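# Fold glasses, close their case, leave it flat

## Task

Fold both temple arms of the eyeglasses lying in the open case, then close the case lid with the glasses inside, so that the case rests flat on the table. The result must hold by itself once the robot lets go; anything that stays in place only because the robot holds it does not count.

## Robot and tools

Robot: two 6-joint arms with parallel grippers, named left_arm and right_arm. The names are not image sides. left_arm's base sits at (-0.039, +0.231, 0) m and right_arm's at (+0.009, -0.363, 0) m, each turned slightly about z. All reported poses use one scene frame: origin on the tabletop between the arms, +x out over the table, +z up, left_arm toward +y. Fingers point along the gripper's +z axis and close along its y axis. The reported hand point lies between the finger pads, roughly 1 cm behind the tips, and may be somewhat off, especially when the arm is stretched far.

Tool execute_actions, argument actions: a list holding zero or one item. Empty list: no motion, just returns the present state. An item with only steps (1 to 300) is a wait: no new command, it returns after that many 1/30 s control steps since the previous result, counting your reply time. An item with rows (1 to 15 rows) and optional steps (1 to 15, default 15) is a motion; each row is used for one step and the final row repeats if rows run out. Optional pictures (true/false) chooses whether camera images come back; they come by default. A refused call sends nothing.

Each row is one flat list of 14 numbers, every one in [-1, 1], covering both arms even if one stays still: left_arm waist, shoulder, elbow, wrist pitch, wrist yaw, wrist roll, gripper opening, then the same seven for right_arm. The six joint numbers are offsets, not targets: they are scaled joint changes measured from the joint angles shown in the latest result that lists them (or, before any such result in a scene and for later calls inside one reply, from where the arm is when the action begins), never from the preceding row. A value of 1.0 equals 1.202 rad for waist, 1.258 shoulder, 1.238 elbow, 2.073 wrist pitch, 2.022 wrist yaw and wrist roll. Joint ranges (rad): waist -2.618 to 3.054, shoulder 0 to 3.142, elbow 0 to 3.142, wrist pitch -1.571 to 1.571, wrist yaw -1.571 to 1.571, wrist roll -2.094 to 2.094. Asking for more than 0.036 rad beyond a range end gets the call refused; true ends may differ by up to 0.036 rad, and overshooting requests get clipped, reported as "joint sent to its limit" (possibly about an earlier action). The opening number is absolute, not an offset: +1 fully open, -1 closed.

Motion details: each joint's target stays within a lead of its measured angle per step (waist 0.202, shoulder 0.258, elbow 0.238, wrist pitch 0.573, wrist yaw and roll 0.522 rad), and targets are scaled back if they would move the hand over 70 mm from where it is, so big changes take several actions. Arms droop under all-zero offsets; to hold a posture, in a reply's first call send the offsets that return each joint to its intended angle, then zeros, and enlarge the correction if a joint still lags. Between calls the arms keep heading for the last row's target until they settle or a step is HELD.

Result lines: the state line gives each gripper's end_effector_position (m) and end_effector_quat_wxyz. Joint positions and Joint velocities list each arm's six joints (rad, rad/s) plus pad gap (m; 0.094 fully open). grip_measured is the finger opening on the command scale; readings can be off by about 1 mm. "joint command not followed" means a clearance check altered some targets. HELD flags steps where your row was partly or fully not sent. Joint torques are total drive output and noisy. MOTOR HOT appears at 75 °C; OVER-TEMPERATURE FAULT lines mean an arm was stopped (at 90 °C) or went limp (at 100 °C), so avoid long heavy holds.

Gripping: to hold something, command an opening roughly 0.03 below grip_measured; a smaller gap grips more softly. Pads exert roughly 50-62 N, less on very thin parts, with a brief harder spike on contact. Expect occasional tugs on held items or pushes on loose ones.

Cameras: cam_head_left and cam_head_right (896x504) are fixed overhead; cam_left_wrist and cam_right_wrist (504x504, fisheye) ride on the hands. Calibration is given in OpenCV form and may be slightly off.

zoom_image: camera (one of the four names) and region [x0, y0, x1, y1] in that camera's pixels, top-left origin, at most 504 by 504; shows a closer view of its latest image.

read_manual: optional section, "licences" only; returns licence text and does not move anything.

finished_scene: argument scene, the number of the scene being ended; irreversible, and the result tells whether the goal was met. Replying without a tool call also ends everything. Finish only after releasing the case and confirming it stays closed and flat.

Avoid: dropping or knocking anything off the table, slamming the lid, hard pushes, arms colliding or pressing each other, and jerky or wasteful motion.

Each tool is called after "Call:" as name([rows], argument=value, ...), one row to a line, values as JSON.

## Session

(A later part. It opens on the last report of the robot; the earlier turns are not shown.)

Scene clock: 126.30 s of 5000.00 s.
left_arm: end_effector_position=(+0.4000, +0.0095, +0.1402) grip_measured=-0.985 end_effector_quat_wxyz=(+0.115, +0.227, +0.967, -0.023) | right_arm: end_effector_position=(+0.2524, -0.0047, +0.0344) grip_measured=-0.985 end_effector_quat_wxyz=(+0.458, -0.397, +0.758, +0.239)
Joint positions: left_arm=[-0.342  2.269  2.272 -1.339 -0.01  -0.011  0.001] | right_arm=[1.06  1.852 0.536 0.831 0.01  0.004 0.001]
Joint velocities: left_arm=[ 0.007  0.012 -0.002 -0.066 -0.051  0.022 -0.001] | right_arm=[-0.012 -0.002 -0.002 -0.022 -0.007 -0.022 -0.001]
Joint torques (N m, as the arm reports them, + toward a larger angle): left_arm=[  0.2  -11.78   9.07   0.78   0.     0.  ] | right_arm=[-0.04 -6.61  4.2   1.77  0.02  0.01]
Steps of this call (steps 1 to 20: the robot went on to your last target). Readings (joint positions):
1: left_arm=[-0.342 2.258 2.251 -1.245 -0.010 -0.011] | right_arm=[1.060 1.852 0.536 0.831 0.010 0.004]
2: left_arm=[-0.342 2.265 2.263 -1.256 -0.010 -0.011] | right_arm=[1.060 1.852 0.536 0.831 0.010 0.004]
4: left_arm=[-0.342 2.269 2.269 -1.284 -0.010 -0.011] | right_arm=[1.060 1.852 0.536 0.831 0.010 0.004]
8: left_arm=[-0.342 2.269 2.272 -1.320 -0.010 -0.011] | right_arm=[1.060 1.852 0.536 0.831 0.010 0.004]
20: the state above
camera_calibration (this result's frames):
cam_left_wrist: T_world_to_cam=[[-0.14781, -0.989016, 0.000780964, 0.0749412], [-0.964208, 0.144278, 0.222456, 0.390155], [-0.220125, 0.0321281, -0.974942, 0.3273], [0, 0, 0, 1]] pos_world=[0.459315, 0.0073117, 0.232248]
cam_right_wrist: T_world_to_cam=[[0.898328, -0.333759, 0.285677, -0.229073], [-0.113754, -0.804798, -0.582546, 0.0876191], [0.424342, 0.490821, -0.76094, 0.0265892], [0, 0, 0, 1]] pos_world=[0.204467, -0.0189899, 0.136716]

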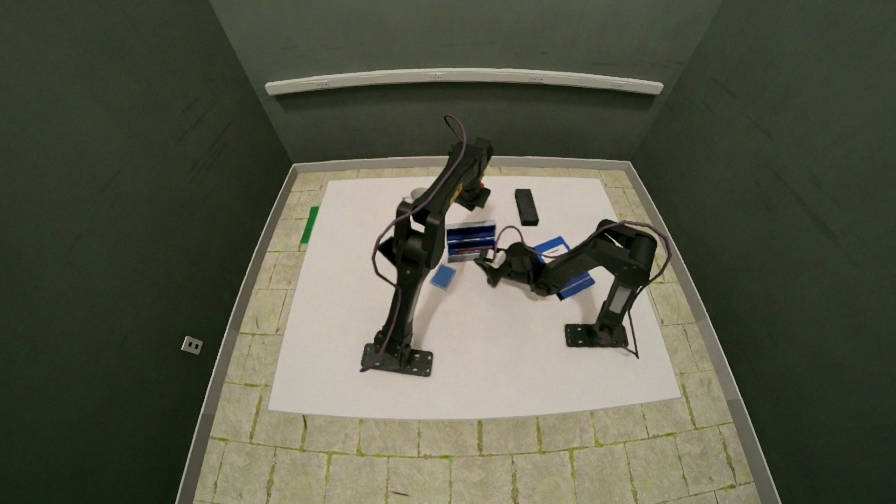

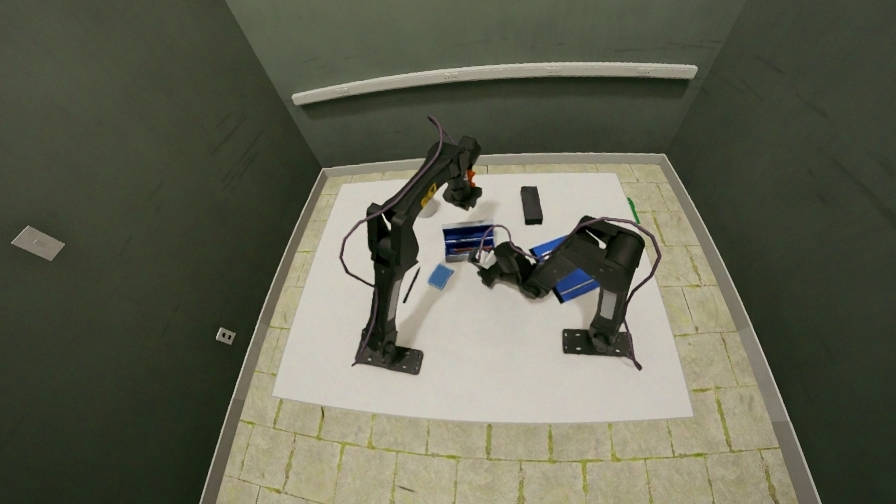

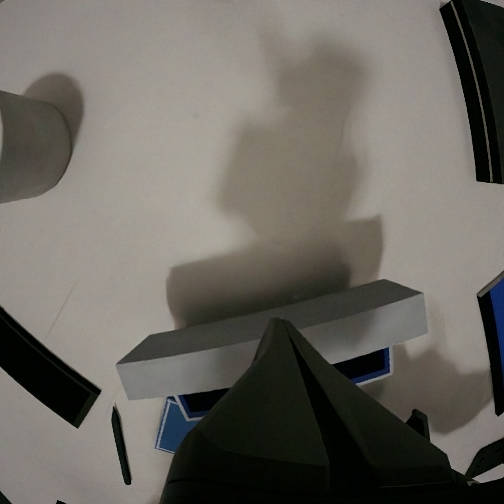

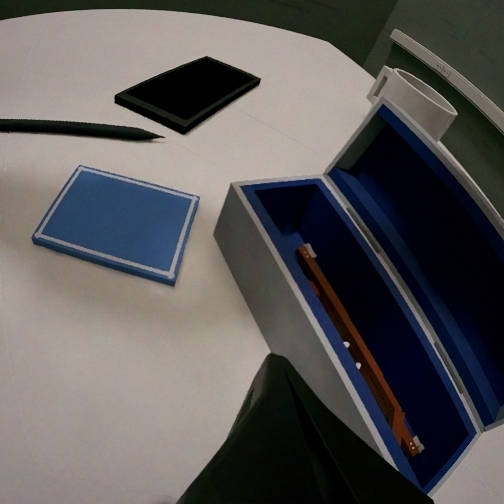

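Call:
execute_actions([
  {"rows":[[0,0,0.01,0.045,0,0,-1,-0.02,0,0,0,0,0,-1],[0,0,0.01,0.045,0,0,-1,-0.02,0,0,0,0,0,-1],[0,0,0.01,0.045,0,0,-1,-0.02,0,0,0,0,0,-1],[0,0,0.01,0.045,0,0,-1,-0.02,0,0,0,0,0,-1],[0,0.02,0.01,0.045,0,0,-1,-0.02,0,0,0,0,0,-1],[0,0.04,0.01,0.045,0,0,-1,-0.02,0,0,0,0,0,-1],[0,0.06,0.01,0.045,0,0,-1,-0.02,0,0,0,0,0,-1],[0,0.09,0.01,0.045,0,0,-1,-0.02,0,0,0,0,0,-1]]},
], pictures=false)

Call:
execute_actions([
  {"rows":[[0,0,0.01,-0.02,0,0,-1,0,0,0,0,0,0,-1],[-0.01,0,0.01,-0.04,0,0,-1,0,0,0,0,0,0,-1],[-0.015,0,0.01,-0.06,0,0,-1,0,0,0,0,0,0,-1],[-0.02,0,0.01,-0.08,0,0,-1,0,0,0,0,0,0,-1],[-0.025,0,0.01,-0.1,0,0,-1,0,0,0,0,0,0,-1],[-0.03,0,0.01,-0.12,0,0,-1,0,0,0,0,0,0,-1],[-0.04,0,0.01,-0.145,0,0,-1,0,0,0,0,0,0,-1]]},
])

Scene clock: 134.20 s of 5000.00 s.
left_arm: end_effector_position=(+0.4166, +0.0009, +0.0808) grip_measured=-0.985 end_effector_quat_wxyz=(+0.090, +0.228, +0.969, -0.017) | right_arm: end_effector_position=(+0.2570, -0.0079, +0.0344) grip_measured=-0.985 end_effector_quat_wxyz=(+0.459, -0.393, +0.761, +0.236)
Joint positions: left_arm=[-0.342  2.401  2.274 -1.26  -0.01  -0.011  0.001] | right_arm=[1.047 1.852 0.536 0.831 0.009 0.004 0.001]
Joint velocities: left_arm=[-0.012  0.125 -0.017 -0.022 -0.007  0.007 -0.   ] | right_arm=[ 0.002 -0.007 -0.007  0.007 -0.066 -0.007 -0.001]
Joint torques (N m, as the arm reports them, + toward a larger angle): left_arm=[ -0.04 -15.56   7.56   1.02  -0.01   0.01] | right_arm=[-0.82 -7.19  3.01  1.84  0.02 -0.01]
Steps of this call (steps 1 to 15: the robot went on to your last target; steps 16 to 90: nothing new was sent; then 4.40 s passed at rest; steps 91 to 105: all 15 steps of this action). Readings (joint positions):
91: left_arm=[-0.342 2.269 2.272 -1.335 -0.010 -0.011] | right_arm=[1.059 1.852 0.536 0.831 0.009 0.004]
92: left_arm=[-0.342 2.269 2.272 -1.322 -0.010 -0.011] | right_arm=[1.057 1.852 0.536 0.831 0.009 0.004]
94: left_arm=[-0.342 2.269 2.272 -1.298 -0.010 -0.011] | right_arm=[1.051 1.852 0.536 0.831 0.010 0.004]
98: left_arm=[-0.342 2.294 2.273 -1.271 -0.010 -0.011] | right_arm=[1.047 1.852 0.536 0.831 0.009 0.004]
105: the state above

Scene clock: 134.70 s of 5000.00 s.
left_arm: end_effector_position=(+0.3602, +0.0134, +0.0761) grip_measured=-0.985 end_effector_quat_wxyz=(-0.018, +0.246, +0.969, +0.014) | right_arm: end_effector_position=(+0.2543, -0.0063, +0.0338) grip_measured=-0.985 end_effector_quat_wxyz=(+0.455, -0.397, +0.760, +0.241)
Joint positions: left_arm=[-0.377  2.403  2.274 -1.485 -0.018 -0.011  0.001] | right_arm=[ 1.049  1.852  0.536  0.828 -0.005  0.004  0.001]
Joint velocities: left_arm=[-0.017 -0.002 -0.007 -0.139 -0.11  -0.037 -0.   ] | right_arm=[-0.002 -0.012 -0.002 -0.022  0.022 -0.007  0.   ]
Joint torques (N m, as the arm reports them, + toward a larger angle): left_arm=[ -1.06 -13.25   7.35  -0.06   0.1    0.  ] | right_arm=[-0.18 -7.27  2.95  1.89  0.17  0.03]
Steps of this call (steps 1 to 15: all 15 steps of this action). Readings (joint positions):
1: left_arm=[-0.342 2.405 2.274 -1.262 -0.010 -0.011] | right_arm=[1.047 1.852 0.536 0.831 0.009 0.004]
2: left_arm=[-0.342 2.405 2.274 -1.270 -0.010 -0.011] | right_arm=[1.047 1.852 0.536 0.831 0.009 0.004]
4: left_arm=[-0.343 2.405 2.274 -1.303 -0.010 -0.011] | right_arm=[1.047 1.852 0.536 0.831 0.009 0.004]
8: left_arm=[-0.357 2.405 2.274 -1.402 -0.016 -0.011] | right_arm=[1.048 1.852 0.536 0.830 0.001 0.004]
15: the state above
camera_calibration (this result's frames):
cam_left_wrist: T_world_to_cam=[[-0.192937, -0.976684, -0.0941513, 0.096342], [-0.875893, 0.128185, 0.465167, 0.315424], [-0.442252, 0.172214, -0.880202, 0.326866], [0, 0, 0, 1]] pos_world=[0.439423, -0.00262785, 0.150054]
cam_right_wrist: T_world_to_cam=[[0.900814, -0.333055, 0.278581, -0.231515], [-0.11691, -0.80394, -0.583106, 0.0869931], [0.418169, 0.492702, -0.763138, 0.0278113], [0, 0, 0, 1]] pos_world=[0.207092, -0.0208726, 0.136446]

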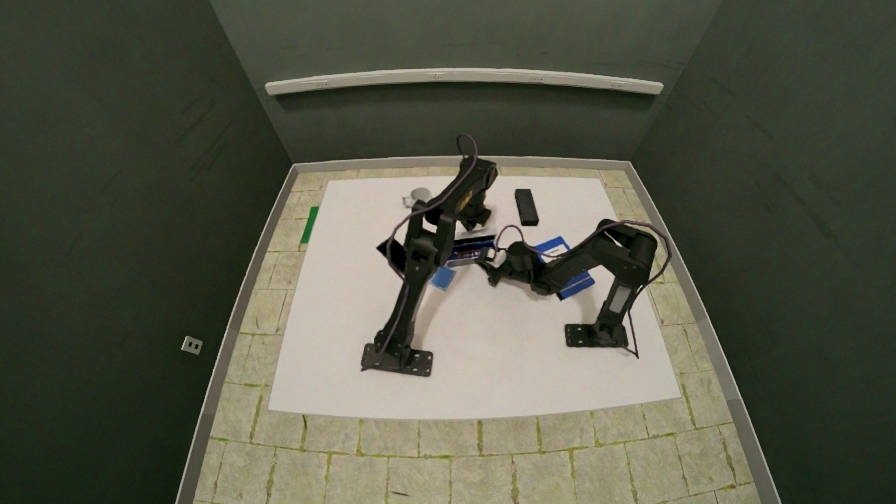

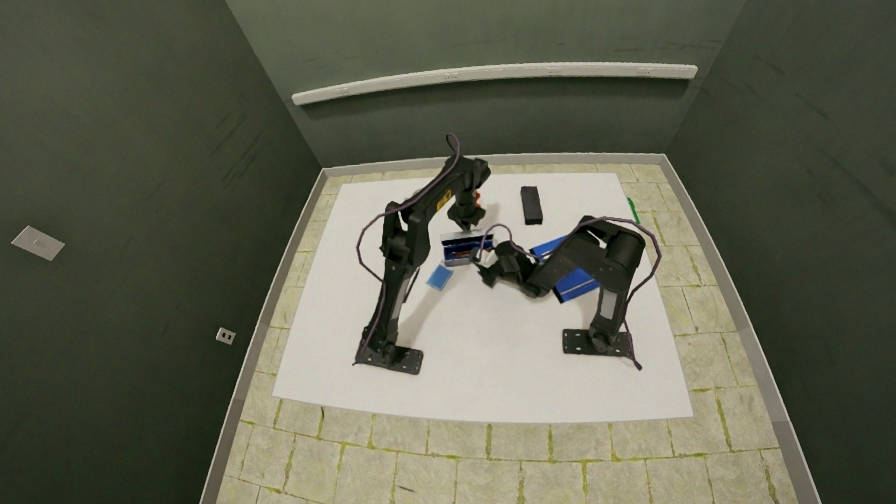

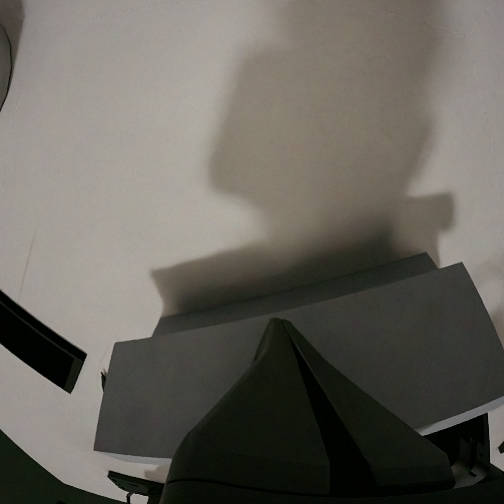

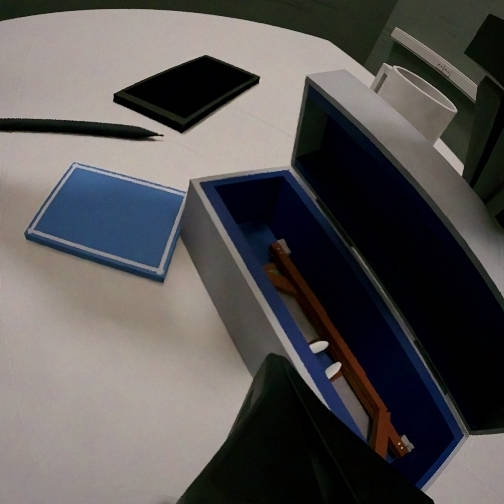

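Call:
execute_actions([
  {"rows":[[-0.01,-0.03,0,-0.035,0,0,-1,0,0,0,0,0.01,0,-1],[-0.01,-0.05,0,-0.035,0,0,-1,0,0,0,0,0.01,0,-1],[-0.02,-0.06,0,-0.035,0,0,-1,0,0,0,0,0.01,0,-1],[-0.02,-0.07,-0.02,-0.035,0,0,-1,0,0,0,0,0.01,0,-1],[-0.03,-0.08,-0.04,-0.035,0,0,-1,0,0,0,0,0.01,0,-1],[-0.03,-0.09,-0.06,-0.035,0,0,-1,0,0,0,0,0.01,0,-1],[-0.04,-0.1,-0.08,-0.035,0,0,-1,0,0,0,0,0.01,0,-1],[-0.04,-0.11,-0.1,-0.035,0,0,-1,0,0,0,0,0.01,0,-1],[-0.05,-0.125,-0.12,-0.035,0,0,-1,0,0,0,0,0.01,0,-1]]},
])

Scene clock: 139.07 s of 5000.00 s.
left_arm: end_effector_position=(+0.3169, +0.0116, +0.1125) grip_measured=-0.985 end_effector_quat_wxyz=(-0.028, +0.273, +0.961, +0.020) | right_arm: end_effector_position=(+0.2540, -0.0081, +0.0308) grip_measured=-0.985 end_effector_quat_wxyz=(+0.451, -0.397, +0.763, +0.237)
Joint positions: left_arm=[-0.434  2.246  2.148 -1.537 -0.023 -0.011  0.001] | right_arm=[ 1.049  1.852  0.536  0.815 -0.     0.004  0.001]
Joint velocities: left_arm=[-0.032  0.002 -0.115  0.037 -0.051 -0.022 -0.   ] | right_arm=[-0.002 -0.012 -0.007 -0.051 -0.007 -0.066 -0.001]
Joint torques (N m, as the arm reports them, + toward a larger angle): left_arm=[ -0.13 -11.82   4.93   0.19   0.03  -0.01] | right_arm=[-0.05 -7.18  3.21  1.93  0.17 -0.01]
Steps of this call (steps 1 to 30: the robot went on to your last target; steps 31 to 90: nothing new was sent; then 0.87 s passed at rest; steps 91 to 105: all 15 steps of this action). Readings (joint positions):
91: left_arm=[-0.377 2.401 2.274 -1.505 -0.019 -0.011] | right_arm=[1.049 1.852 0.536 0.828 -0.005 0.004]
92: left_arm=[-0.377 2.397 2.274 -1.506 -0.019 -0.011] | right_arm=[1.049 1.852 0.536 0.828 -0.005 0.004]
94: left_arm=[-0.378 2.378 2.272 -1.508 -0.020 -0.011] | right_arm=[1.049 1.852 0.536 0.828 -0.005 0.004]
98: left_arm=[-0.391 2.297 2.215 -1.508 -0.026 -0.011] | right_arm=[1.049 1.852 0.536 0.818 -0.005 0.004]
105: the state above
camera_calibration (this result's frames):
cam_left_wrist: T_world_to_cam=[[-0.249536, -0.962576, -0.105734, 0.108698], [-0.860029, 0.17011, 0.481054, 0.253536], [-0.445065, 0.210975, -0.870291, 0.339433], [0, 0, 0, 1]] pos_world=[0.396242, -0.0101112, 0.184934]
cam_right_wrist: T_world_to_cam=[[0.901156, -0.333207, 0.277293, -0.231094], [-0.123661, -0.810685, -0.572274, 0.0850931], [0.415483, 0.481417, -0.771758, 0.027366], [0, 0, 0, 1]] pos_world=[0.207404, -0.0211928, 0.133897]

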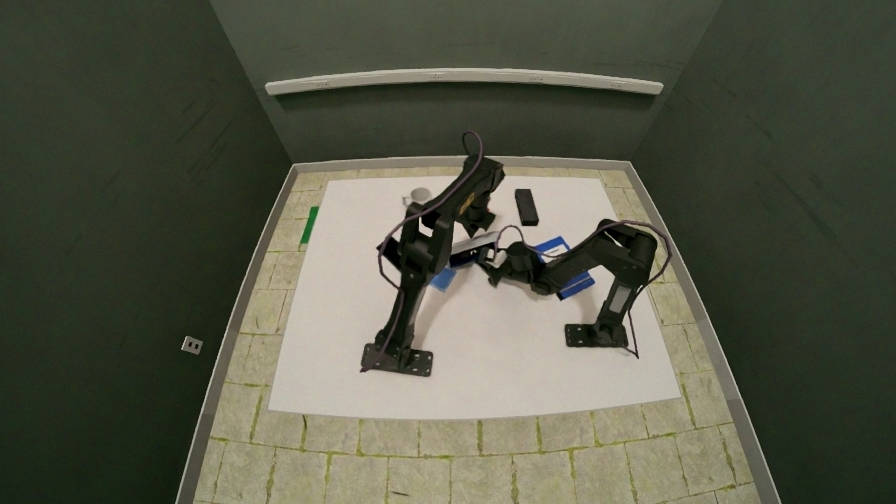

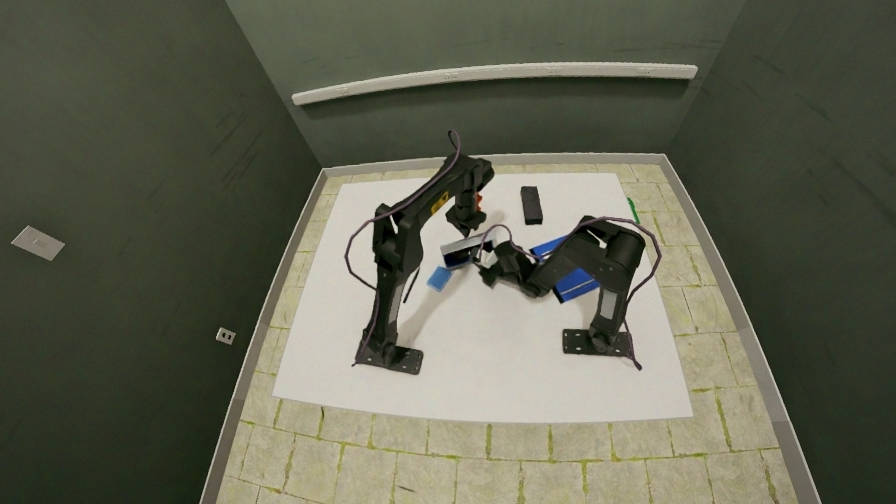

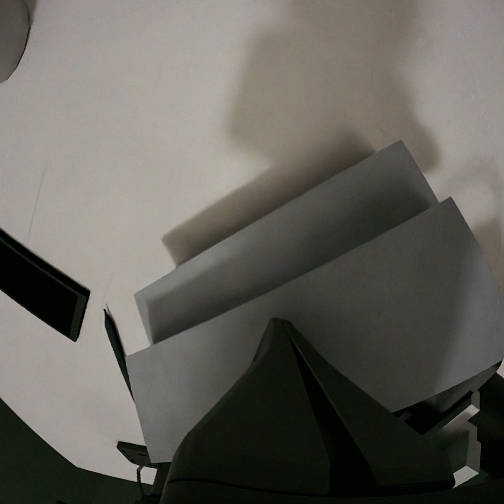

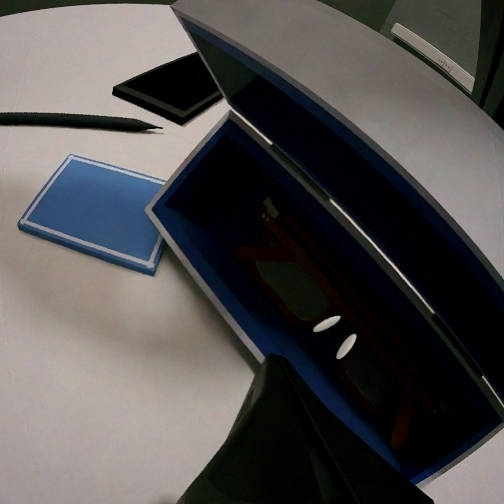

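Call:
execute_actions([
  {"rows":[[0,0,0,0.02,0,0,-1,0,0,0,0,0,0,-1],[0,0,0,0.03,0,0,-1,0,0,0,0,0,0,-1],[0,0,0,0.04,0,0,-1,0,0,0,0,0,0,-1],[0,0,0,0.05,0,0,-1,0,0,0,0,0,0,-1],[0,0,0,0.06,0,0,-1,0,0,0,0,0,0,-1],[0,0,0,0.07,0,0,-1,0,0,0,0,0,0,-1],[0,0,0,0.08,0,0,-1,0,0,0,0,0,0,-1],[0,0,0,0.09,0,0,-1,0,0,0,0,0,0,-1],[0,0,0,0.1,0,0,-1,0,0,0,0,0,0,-1],[0,0,0,0.12,0,0,-1,0,0,0,0,0,0,-1]]},
], pictures=false)

Call:
execute_actions([
  {"steps":12},
])

Scene clock: 144.37 s of 5000.00 s.
left_arm: end_effector_position=(+0.3596, -0.0159, +0.1134) grip_measured=-0.985 end_effector_quat_wxyz=(+0.070, +0.272, +0.960, -0.009) | right_arm: end_effector_position=(+0.2541, -0.0082, +0.0308) grip_measured=-0.985 end_effector_quat_wxyz=(+0.451, -0.397, +0.763, +0.237)
Joint positions: left_arm=[-0.434  2.246  2.144 -1.329 -0.022 -0.011  0.001] | right_arm=[ 1.049  1.852  0.536  0.815 -0.     0.004  0.001]
Joint velocities: left_arm=[-0.002  0.002 -0.012  0.271  0.022 -0.007  0.001] | right_arm=[ 0.007  0.002 -0.007  0.037 -0.022 -0.051 -0.001]
Joint torques (N m, as the arm reports them, + toward a larger angle): left_arm=[  0.07 -12.09   6.93   0.86  -0.01   0.  ] | right_arm=[ 0.18 -6.99  3.07  1.82  0.02  0.02]
Steps of this call (steps 1 to 15: the robot went on to your last target; steps 16 to 90: nothing new was sent; then 1.80 s passed at rest; steps 91 to 105: all 15 steps of this action). Readings (joint positions):
91: left_arm=[-0.434 2.246 2.144 -1.538 -0.022 -0.011] | right_arm=[1.049 1.852 0.536 0.815 -0.000 0.004]
92: left_arm=[-0.434 2.246 2.144 -1.532 -0.022 -0.011] | right_arm=[1.049 1.852 0.536 0.815 -0.000 0.004]
94: left_arm=[-0.434 2.246 2.144 -1.510 -0.022 -0.011] | right_arm=[1.049 1.852 0.536 0.815 -0.000 0.004]
98: left_arm=[-0.434 2.246 2.144 -1.445 -0.022 -0.011] | right_arm=[1.049 1.852 0.536 0.815 -0.000 0.004]
105: the state above

Scene clock: 144.77 s of 5000.00 s.
left_arm: end_effector_position=(+0.3654, -0.0195, +0.1145) grip_measured=-0.985 end_effector_quat_wxyz=(+0.083, +0.272, +0.959, -0.013) | right_arm: end_effector_position=(+0.2541, -0.0082, +0.0308) grip_measured=-0.985 end_effector_quat_wxyz=(+0.451, -0.397, +0.763, +0.237)
Joint positions: left_arm=[-0.434  2.246  2.144 -1.301 -0.022 -0.011  0.001] | right_arm=[ 1.049  1.852  0.536  0.815 -0.     0.004  0.001]
Joint velocities: left_arm=[-0.012  0.007  0.007 -0.022  0.066  0.007  0.   ] | right_arm=[ 0.007  0.017  0.007  0.066 -0.037 -0.022 -0.   ]
Joint torques (N m, as the arm reports them, + toward a larger angle): left_arm=[  0.05 -12.23   6.89   0.96   0.01   0.01] | right_arm=[-0.08 -7.29  3.04  1.83  0.07  0.  ]
Steps of this call (steps 1 to 12: the robot went on to your last target). Readings (joint positions):
1: left_arm=[-0.434 2.246 2.144 -1.323 -0.022 -0.011] | right_arm=[1.049 1.852 0.536 0.815 -0.000 0.004]
2: left_arm=[-0.434 2.246 2.144 -1.317 -0.022 -0.011] | right_arm=[1.049 1.852 0.536 0.815 -0.000 0.004]
4: left_arm=[-0.434 2.246 2.144 -1.310 -0.022 -0.011] | right_arm=[1.049 1.852 0.536 0.815 -0.000 0.004]
8: left_arm=[-0.434 2.246 2.144 -1.303 -0.022 -0.011] | right_arm=[1.049 1.852 0.536 0.815 -0.000 0.004]
12: the state above
camera_calibration (this result's frames):
cam_left_wrist: T_world_to_cam=[[-0.236405, -0.971122, -0.0321702, 0.0776778], [-0.93471, 0.218249, 0.280509, 0.350748], [-0.265387, 0.0963836, -0.959312, 0.311573], [0, 0, 0, 1]] pos_world=[0.428899, -0.0311462, 0.203006]
cam_right_wrist: T_world_to_cam=[[0.901002, -0.333479, 0.277464, -0.231126], [-0.123846, -0.810704, -0.572208, 0.0851134], [0.41576, 0.481198, -0.771746, 0.0272889], [0, 0, 0, 1]] pos_world=[0.20744, -0.0212052, 0.133892]

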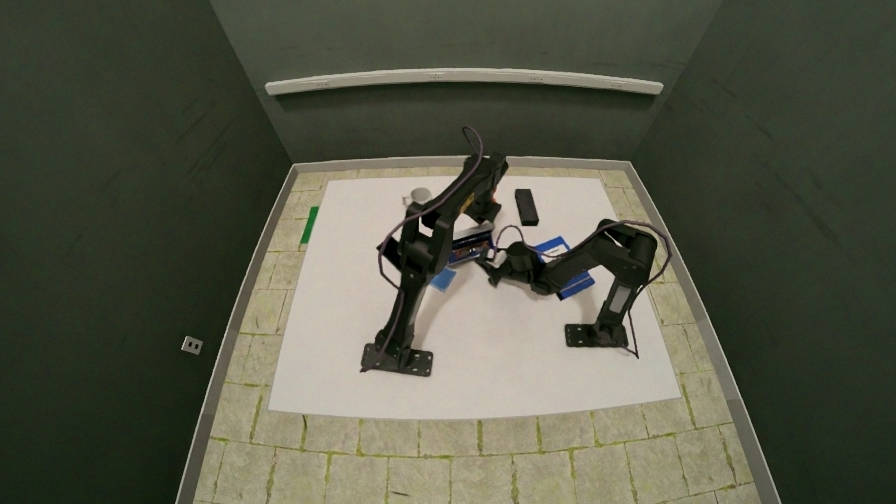

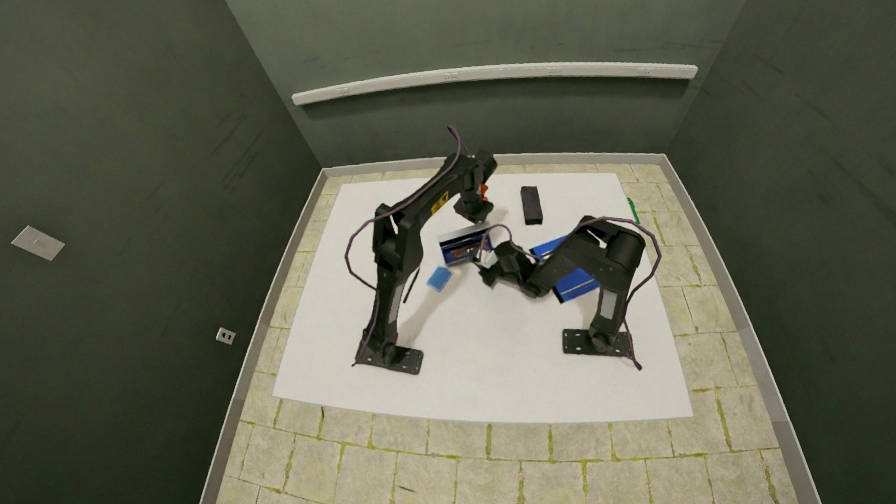

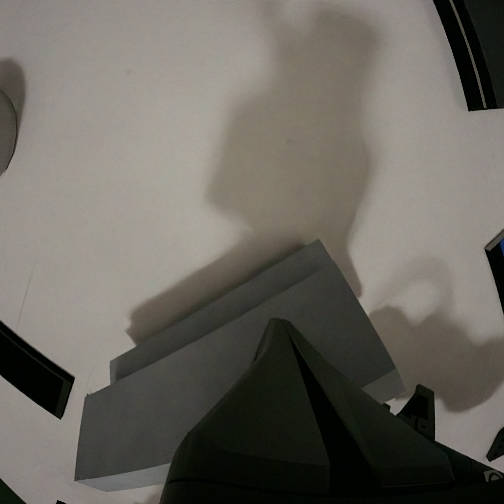

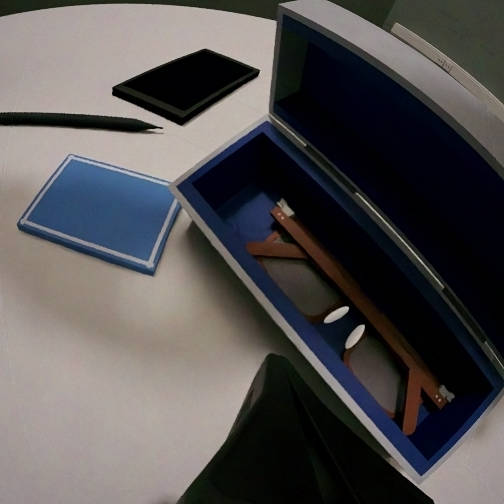

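Call:
execute_actions([
  {"rows":[[0.02,0,0,0.02,0,0,-1,0,0,0,0,0,0,-1],[0.03,0,0,0.03,0,0,-1,0,0,0,0,0,0,-1],[0.04,0,0,0.04,0,0,-1,0,0,0,0,0,0,-1],[0.05,0,0,0.04,0,0,-1,0,0,0,0,0,0,-1],[0.06,0,0,0.04,0,0,-1,0,0,0,0,0,0,-1],[0.08,0,0,0.04,0,0,-1,0,0,0,0,0,0,-1],[0.1,0,0,0.04,0,0,-1,0,0,0,0,0.012,0,-1]]},
])

Scene clock: 147.90 s of 5000.00 s.
left_arm: end_effector_position=(+0.4097, +0.0296, +0.1177) grip_measured=-0.985 end_effector_quat_wxyz=(+0.116, +0.206, +0.971, -0.015) | right_arm: end_effector_position=(+0.2558, -0.0094, +0.0308) grip_measured=-0.985 end_effector_quat_wxyz=(+0.454, -0.394, +0.765, +0.232)
Joint positions: left_arm=[-0.301  2.246  2.144 -1.235 -0.023 -0.011  0.001] | right_arm=[1.049 1.852 0.536 0.815 0.012 0.004 0.001]
Joint velocities: left_arm=[-0.09  -0.012 -0.007  0.022 -0.051  0.007  0.   ] | right_arm=[ 0.007 -0.002 -0.002  0.007  0.037 -0.007 -0.001]
Joint torques (N m, as the arm reports them, + toward a larger angle): left_arm=[ -0.88 -12.34   6.7    1.11   0.    -0.01] | right_arm=[-0.03 -7.21  3.08  1.82  0.1   0.01]
Steps of this call (steps 1 to 30: the robot went on to your last target; steps 31 to 79: nothing new was sent; steps 80 to 94: all 15 steps of this action). Readings (joint positions):
80: left_arm=[-0.433 2.246 2.144 -1.298 -0.022 -0.011] | right_arm=[1.049 1.852 0.536 0.815 -0.000 0.004]
81: left_arm=[-0.431 2.246 2.144 -1.292 -0.022 -0.011] | right_arm=[1.049 1.852 0.536 0.815 -0.000 0.004]
83: left_arm=[-0.419 2.246 2.144 -1.271 -0.022 -0.011] | right_arm=[1.049 1.852 0.536 0.815 -0.000 0.004]
87: left_arm=[-0.362 2.246 2.144 -1.245 -0.020 -0.011] | right_arm=[1.049 1.852 0.536 0.815 0.004 0.004]
94: the state above
camera_calibration (this result's frames):
cam_left_wrist: T_world_to_cam=[[-0.104402, -0.994471, -0.0113057, 0.0800848], [-0.97042, 0.0993753, 0.220021, 0.405765], [-0.217681, 0.0339418, -0.97543, 0.305913], [0, 0, 0, 1]] pos_world=[0.468715, 0.0289357, 0.210025]
cam_right_wrist: T_world_to_cam=[[0.896036, -0.342158, 0.282925, -0.232128], [-0.129776, -0.81126, -0.570101, 0.0857695], [0.424591, 0.474115, -0.771322, 0.0248172], [0, 0, 0, 1]] pos_world=[0.208588, -0.0216093, 0.133714]

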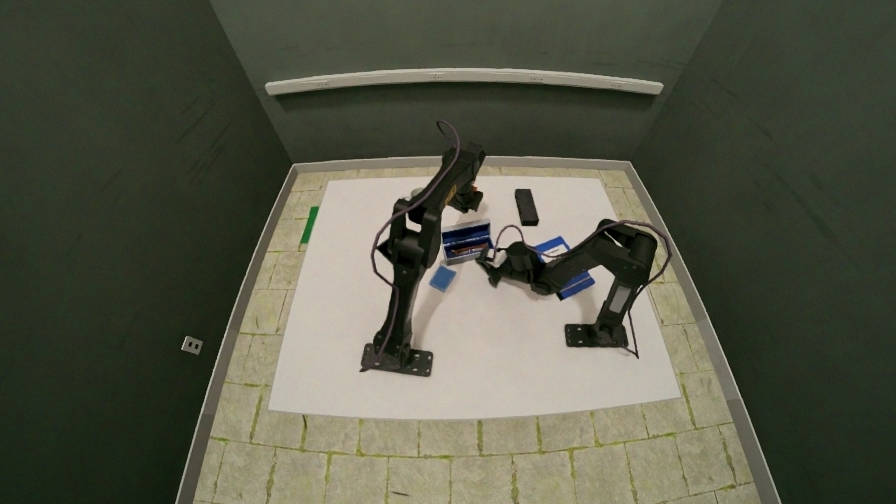

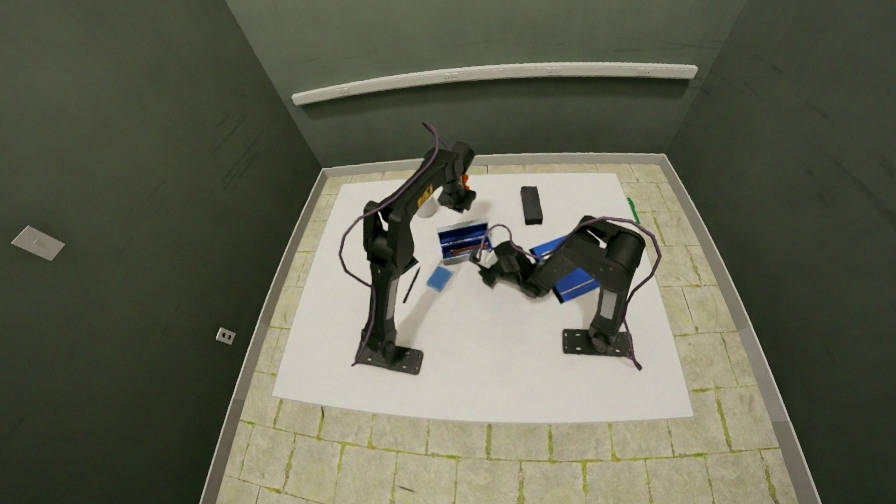

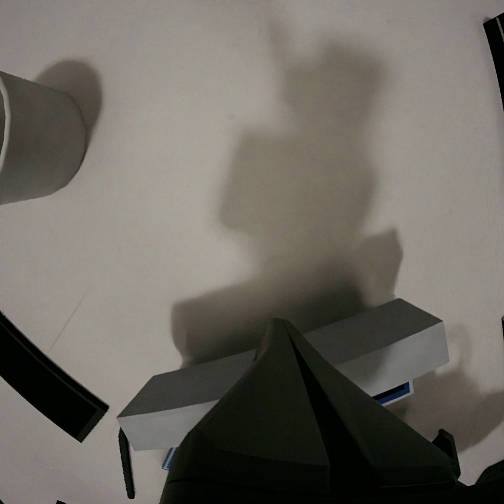

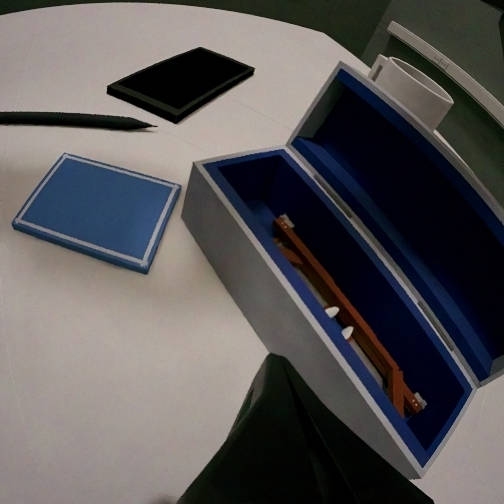

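Call:
execute_actions([
  {"rows":[[0,0.022,0,0,0,0,-1,0,0.05,0.075,0.02,0,0,-1]]},
], pictures=false)

Call:
execute_actions([
  {"rows":[[-0.01,0,0,-0.02,0,0,-1,0,0,0,0,0,0,-1],[-0.02,0,0,-0.04,0,0,-1,0,0,0,0,0,0,-1],[-0.03,0,0,-0.05,0,0,-1,0,0,0,0,0,0,-1],[-0.04,0,0,-0.07,0,0,-1,0,0,0,0,0,0,-1],[-0.045,0,0,-0.08,0,0,-1,0,0,0,0,0,0,-1],[-0.05,0,0,-0.1,0,0,-1,0,0,0,0,0,0,-1],[-0.06,0,0,-0.12,0,0,-1,0,0,0,0,0,0,-1],[-0.07,0,0,-0.14,0,0,-1,0,0,0,0,0,0,-1],[-0.08,0,0,-0.15,0,0,-1,0,0,0,0,0,0,-1]]},
])

Scene clock: 153.03 s of 5000.00 s.
left_arm: end_effector_position=(+0.4092, +0.0281, +0.1073) grip_measured=-0.985 end_effector_quat_wxyz=(+0.106, +0.208, +0.972, -0.013) | right_arm: end_effector_position=(+0.2672, +0.0063, +0.0334) grip_measured=-0.985 end_effector_quat_wxyz=(+0.464, -0.391, +0.759, +0.237)
Joint positions: left_arm=[-0.304  2.268  2.144 -1.234 -0.023 -0.011  0.001] | right_arm=[1.049 1.908 0.602 0.831 0.014 0.004 0.001]
Joint velocities: left_arm=[-0.007  0.002 -0.002 -0.051 -0.007 -0.081 -0.   ] | right_arm=[-0.007 -0.002 -0.007 -0.066 -0.037 -0.037  0.   ]
Joint torques (N m, as the arm reports them, + toward a larger angle): left_arm=[  0.26 -11.95   6.77   0.92   0.     0.  ] | right_arm=[-0.14 -7.15  4.97  2.09  0.03  0.06]
Steps of this call (steps 1 to 15: the robot went on to your last target; steps 16 to 90: nothing new was sent; then 1.63 s passed at rest; steps 91 to 105: all 15 steps of this action). Readings (joint positions):
91: left_arm=[-0.304 2.247 2.144 -1.234 -0.023 -0.011] | right_arm=[1.049 1.859 0.543 0.815 0.014 0.004]
92: left_arm=[-0.304 2.249 2.144 -1.234 -0.023 -0.011] | right_arm=[1.049 1.876 0.562 0.817 0.014 0.004]
94: left_arm=[-0.304 2.255 2.144 -1.234 -0.023 -0.011] | right_arm=[1.049 1.903 0.593 0.823 0.014 0.004]
98: left_arm=[-0.304 2.267 2.144 -1.234 -0.023 -0.011] | right_arm=[1.049 1.908 0.602 0.831 0.014 0.004]
105: the state above

Scene clock: 153.53 s of 5000.00 s.
left_arm: end_effector_position=(+0.3413, +0.0191, +0.1025) grip_measured=-0.986 end_effector_quat_wxyz=(-0.002, +0.255, +0.967, +0.020) | right_arm: end_effector_position=(+0.2648, +0.0075, +0.0327) grip_measured=-0.985 end_effector_quat_wxyz=(+0.460, -0.394, +0.758, +0.241)
Joint positions: left_arm=[-0.395  2.267  2.144 -1.464 -0.038 -0.011  0.001] | right_arm=[1.049 1.908 0.602 0.827 0.001 0.004 0.001]
Joint velocities: left_arm=[-0.051  0.007  0.002 -0.212  0.022 -0.022  0.   ] | right_arm=[-0.002 -0.002 -0.007 -0.022 -0.022 -0.066  0.001]
Joint torques (N m, as the arm reports them, + toward a larger angle): left_arm=[ -0.28 -11.98   6.37   0.14   0.08  -0.01] | right_arm=[-0.3  -7.65  3.24  1.87  0.14  0.  ]
Steps of this call (steps 1 to 15: all 15 steps of this action). Readings (joint positions):
1: left_arm=[-0.304 2.268 2.144 -1.236 -0.023 -0.011] | right_arm=[1.049 1.908 0.602 0.831 0.014 0.004]
2: left_arm=[-0.305 2.268 2.144 -1.242 -0.023 -0.011] | right_arm=[1.049 1.908 0.602 0.831 0.014 0.004]
4: left_arm=[-0.312 2.268 2.144 -1.271 -0.023 -0.011] | right_arm=[1.049 1.908 0.602 0.831 0.014 0.004]
8: left_arm=[-0.345 2.268 2.144 -1.342 -0.036 -0.011] | right_arm=[1.049 1.908 0.602 0.829 0.005 0.004]
15: the state above
camera_calibration (this result's frames):
cam_left_wrist: T_world_to_cam=[[-0.207618, -0.972579, -0.104811, 0.106795], [-0.888643, 0.142734, 0.435822, 0.292909], [-0.408911, 0.183624, -0.893909, 0.330608], [0, 0, 0, 1]] pos_world=[0.417653, 0.00135113, 0.179071]
cam_right_wrist: T_world_to_cam=[[0.897071, -0.338975, 0.283478, -0.235206], [-0.116079, -0.799757, -0.588994, 0.0986457], [0.426368, 0.495464, -0.756787, 0.0133209], [0, 0, 0, 1]] pos_world=[0.216768, -0.0074365, 0.134859]

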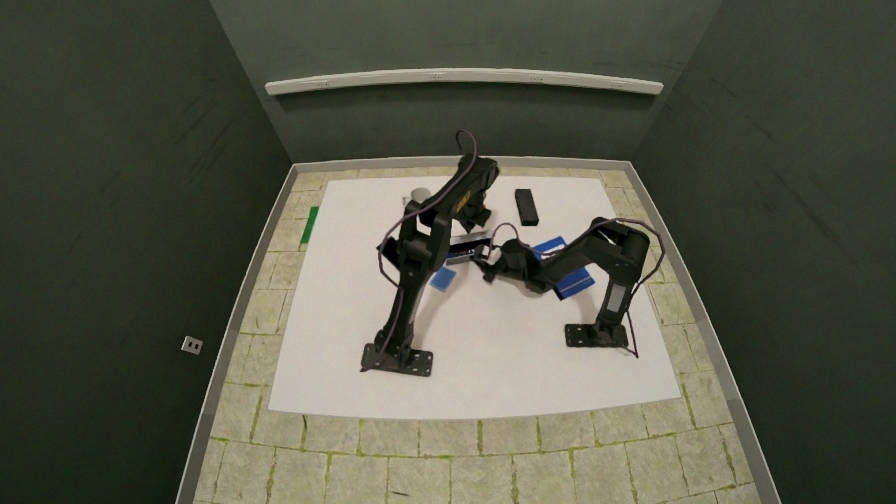

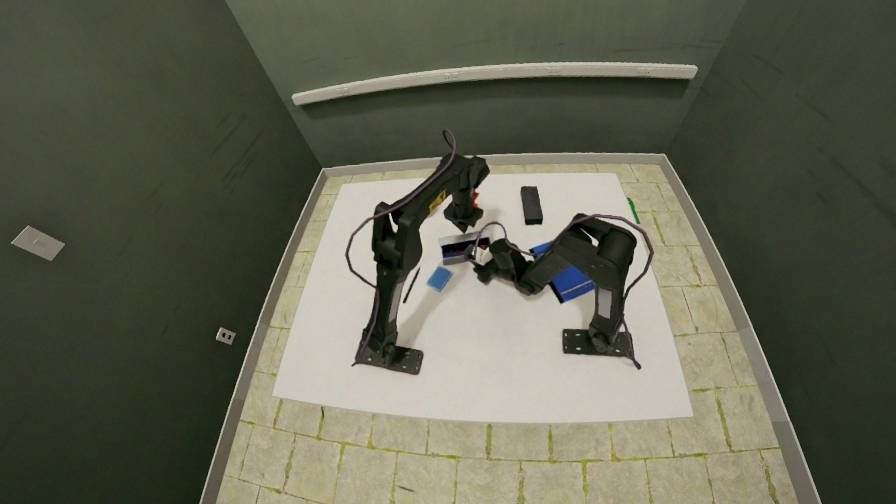

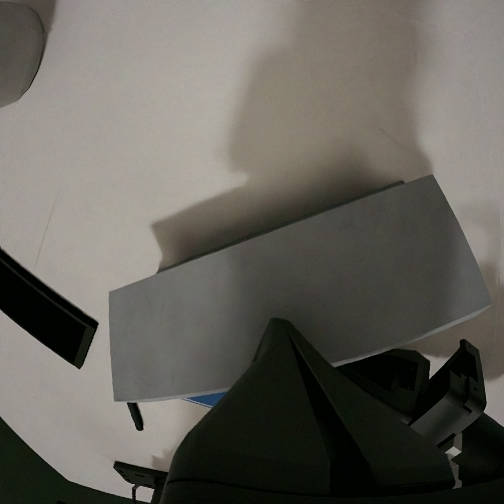

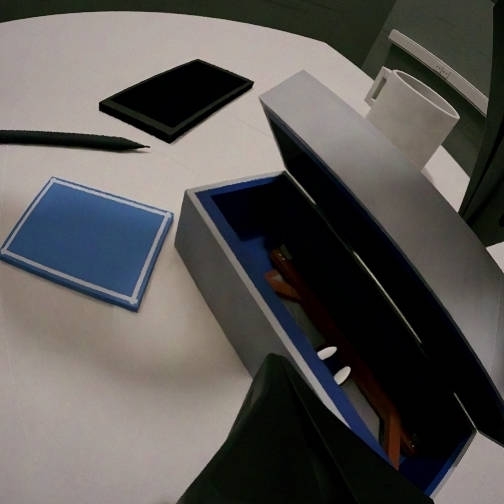

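Closing. Retreat right.

Call:
execute_actions([
  {"rows":[[0,0,0,-0.03,0,0,-1,0.06,0,0,0,0,0,-1]]},
])

Scene clock: 156.00 s of 5000.00 s.
left_arm: end_effector_position=(+0.3277, +0.0255, +0.1032) grip_measured=-0.986 end_effector_quat_wxyz=(-0.032, +0.255, +0.966, +0.026) | right_arm: end_effector_position=(+0.2387, +0.0242, +0.0327) grip_measured=-0.985 end_effector_quat_wxyz=(+0.452, -0.420, +0.744, +0.256)
Joint positions: left_arm=[-0.396  2.267  2.144 -1.524 -0.032 -0.011  0.001] | right_arm=[1.119 1.908 0.602 0.827 0.003 0.004 0.001]
Joint velocities: left_arm=[-0.007 -0.017  0.002 -0.037 -0.066 -0.007 -0.001] | right_arm=[-0.012  0.012  0.012  0.007  0.066 -0.022  0.   ]
Joint torques (N m, as the arm reports them, + toward a larger angle): left_arm=[ -0.01 -11.94   6.17   0.32  -0.06  -0.02] | right_arm=[-0.07 -7.79  3.11  1.8   0.    0.  ]
Steps of this call (steps 1 to 30: the robot went on to your last target; steps 31 to 59: nothing new was sent; steps 60 to 74: all 15 steps of this action). Readings (joint positions):
60: left_arm=[-0.396 2.267 2.144 -1.524 -0.032 -0.011] | right_arm=[1.055 1.908 0.602 0.827 0.005 0.004]
61: left_arm=[-0.396 2.267 2.144 -1.524 -0.032 -0.011] | right_arm=[1.068 1.908 0.602 0.827 0.006 0.004]
63: left_arm=[-0.396 2.267 2.144 -1.524 -0.032 -0.011] | right_arm=[1.099 1.908 0.602 0.827 0.006 0.004]
67: left_arm=[-0.396 2.267 2.144 -1.524 -0.032 -0.011] | right_arm=[1.119 1.908 0.602 0.827 0.003 0.004]
74: the state above
camera_calibration (this result's frames):
cam_left_wrist: T_world_to_cam=[[-0.214228, -0.969648, -0.117851, 0.113659], [-0.863188, 0.13146, 0.487468, 0.266241], [-0.457179, 0.206157, -0.865151, 0.336742], [0, 0, 0, 1]] pos_world=[0.408116, 0.00578726, 0.174944]
cam_right_wrist: T_world_to_cam=[[0.917712, -0.277288, 0.284458, -0.212584], [-0.0611152, -0.8061, -0.588615, 0.0960292], [0.392517, 0.522794, -0.756714, 0.0235637], [0, 0, 0, 1]] pos_world=[0.191711, 0.00614308, 0.134826]

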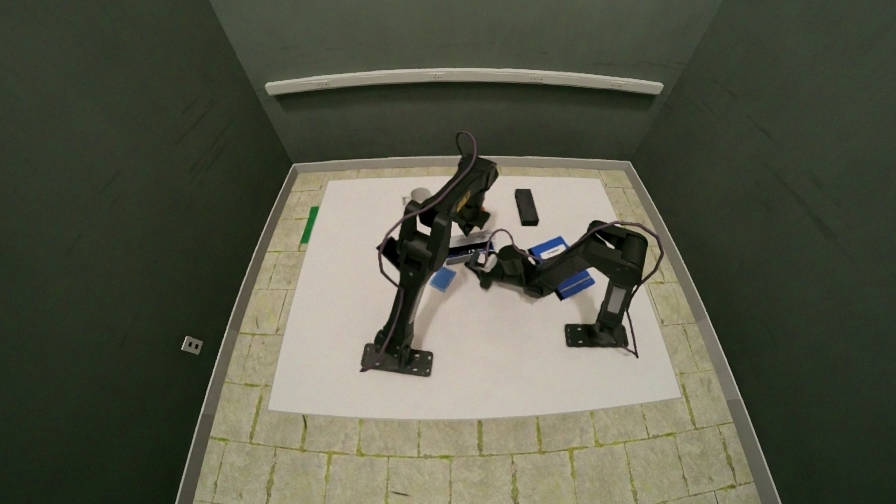

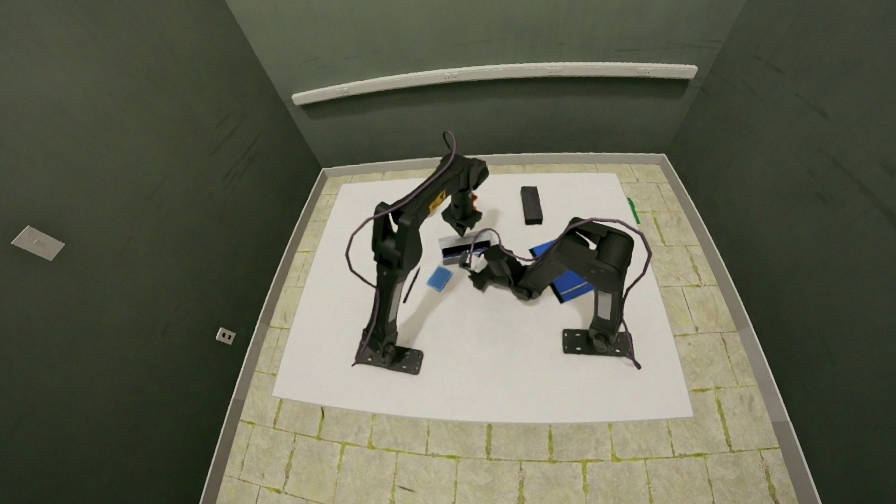

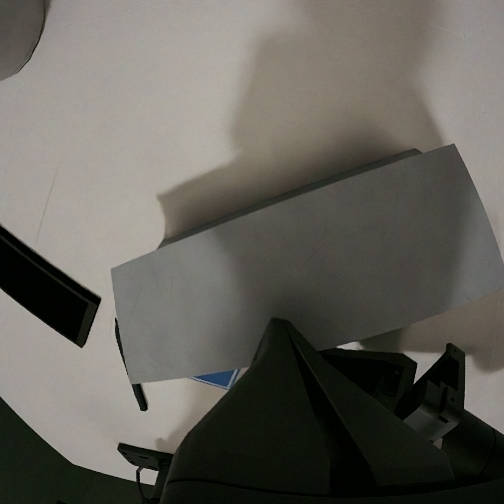

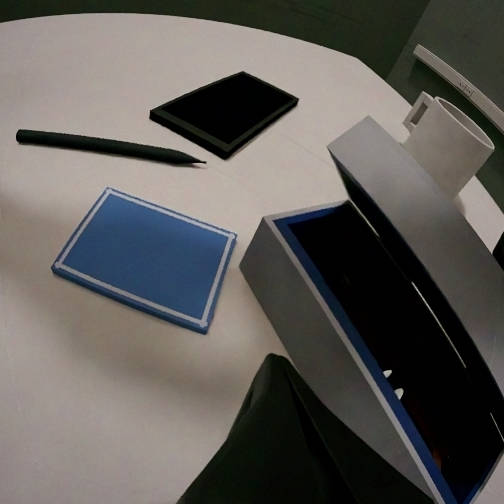

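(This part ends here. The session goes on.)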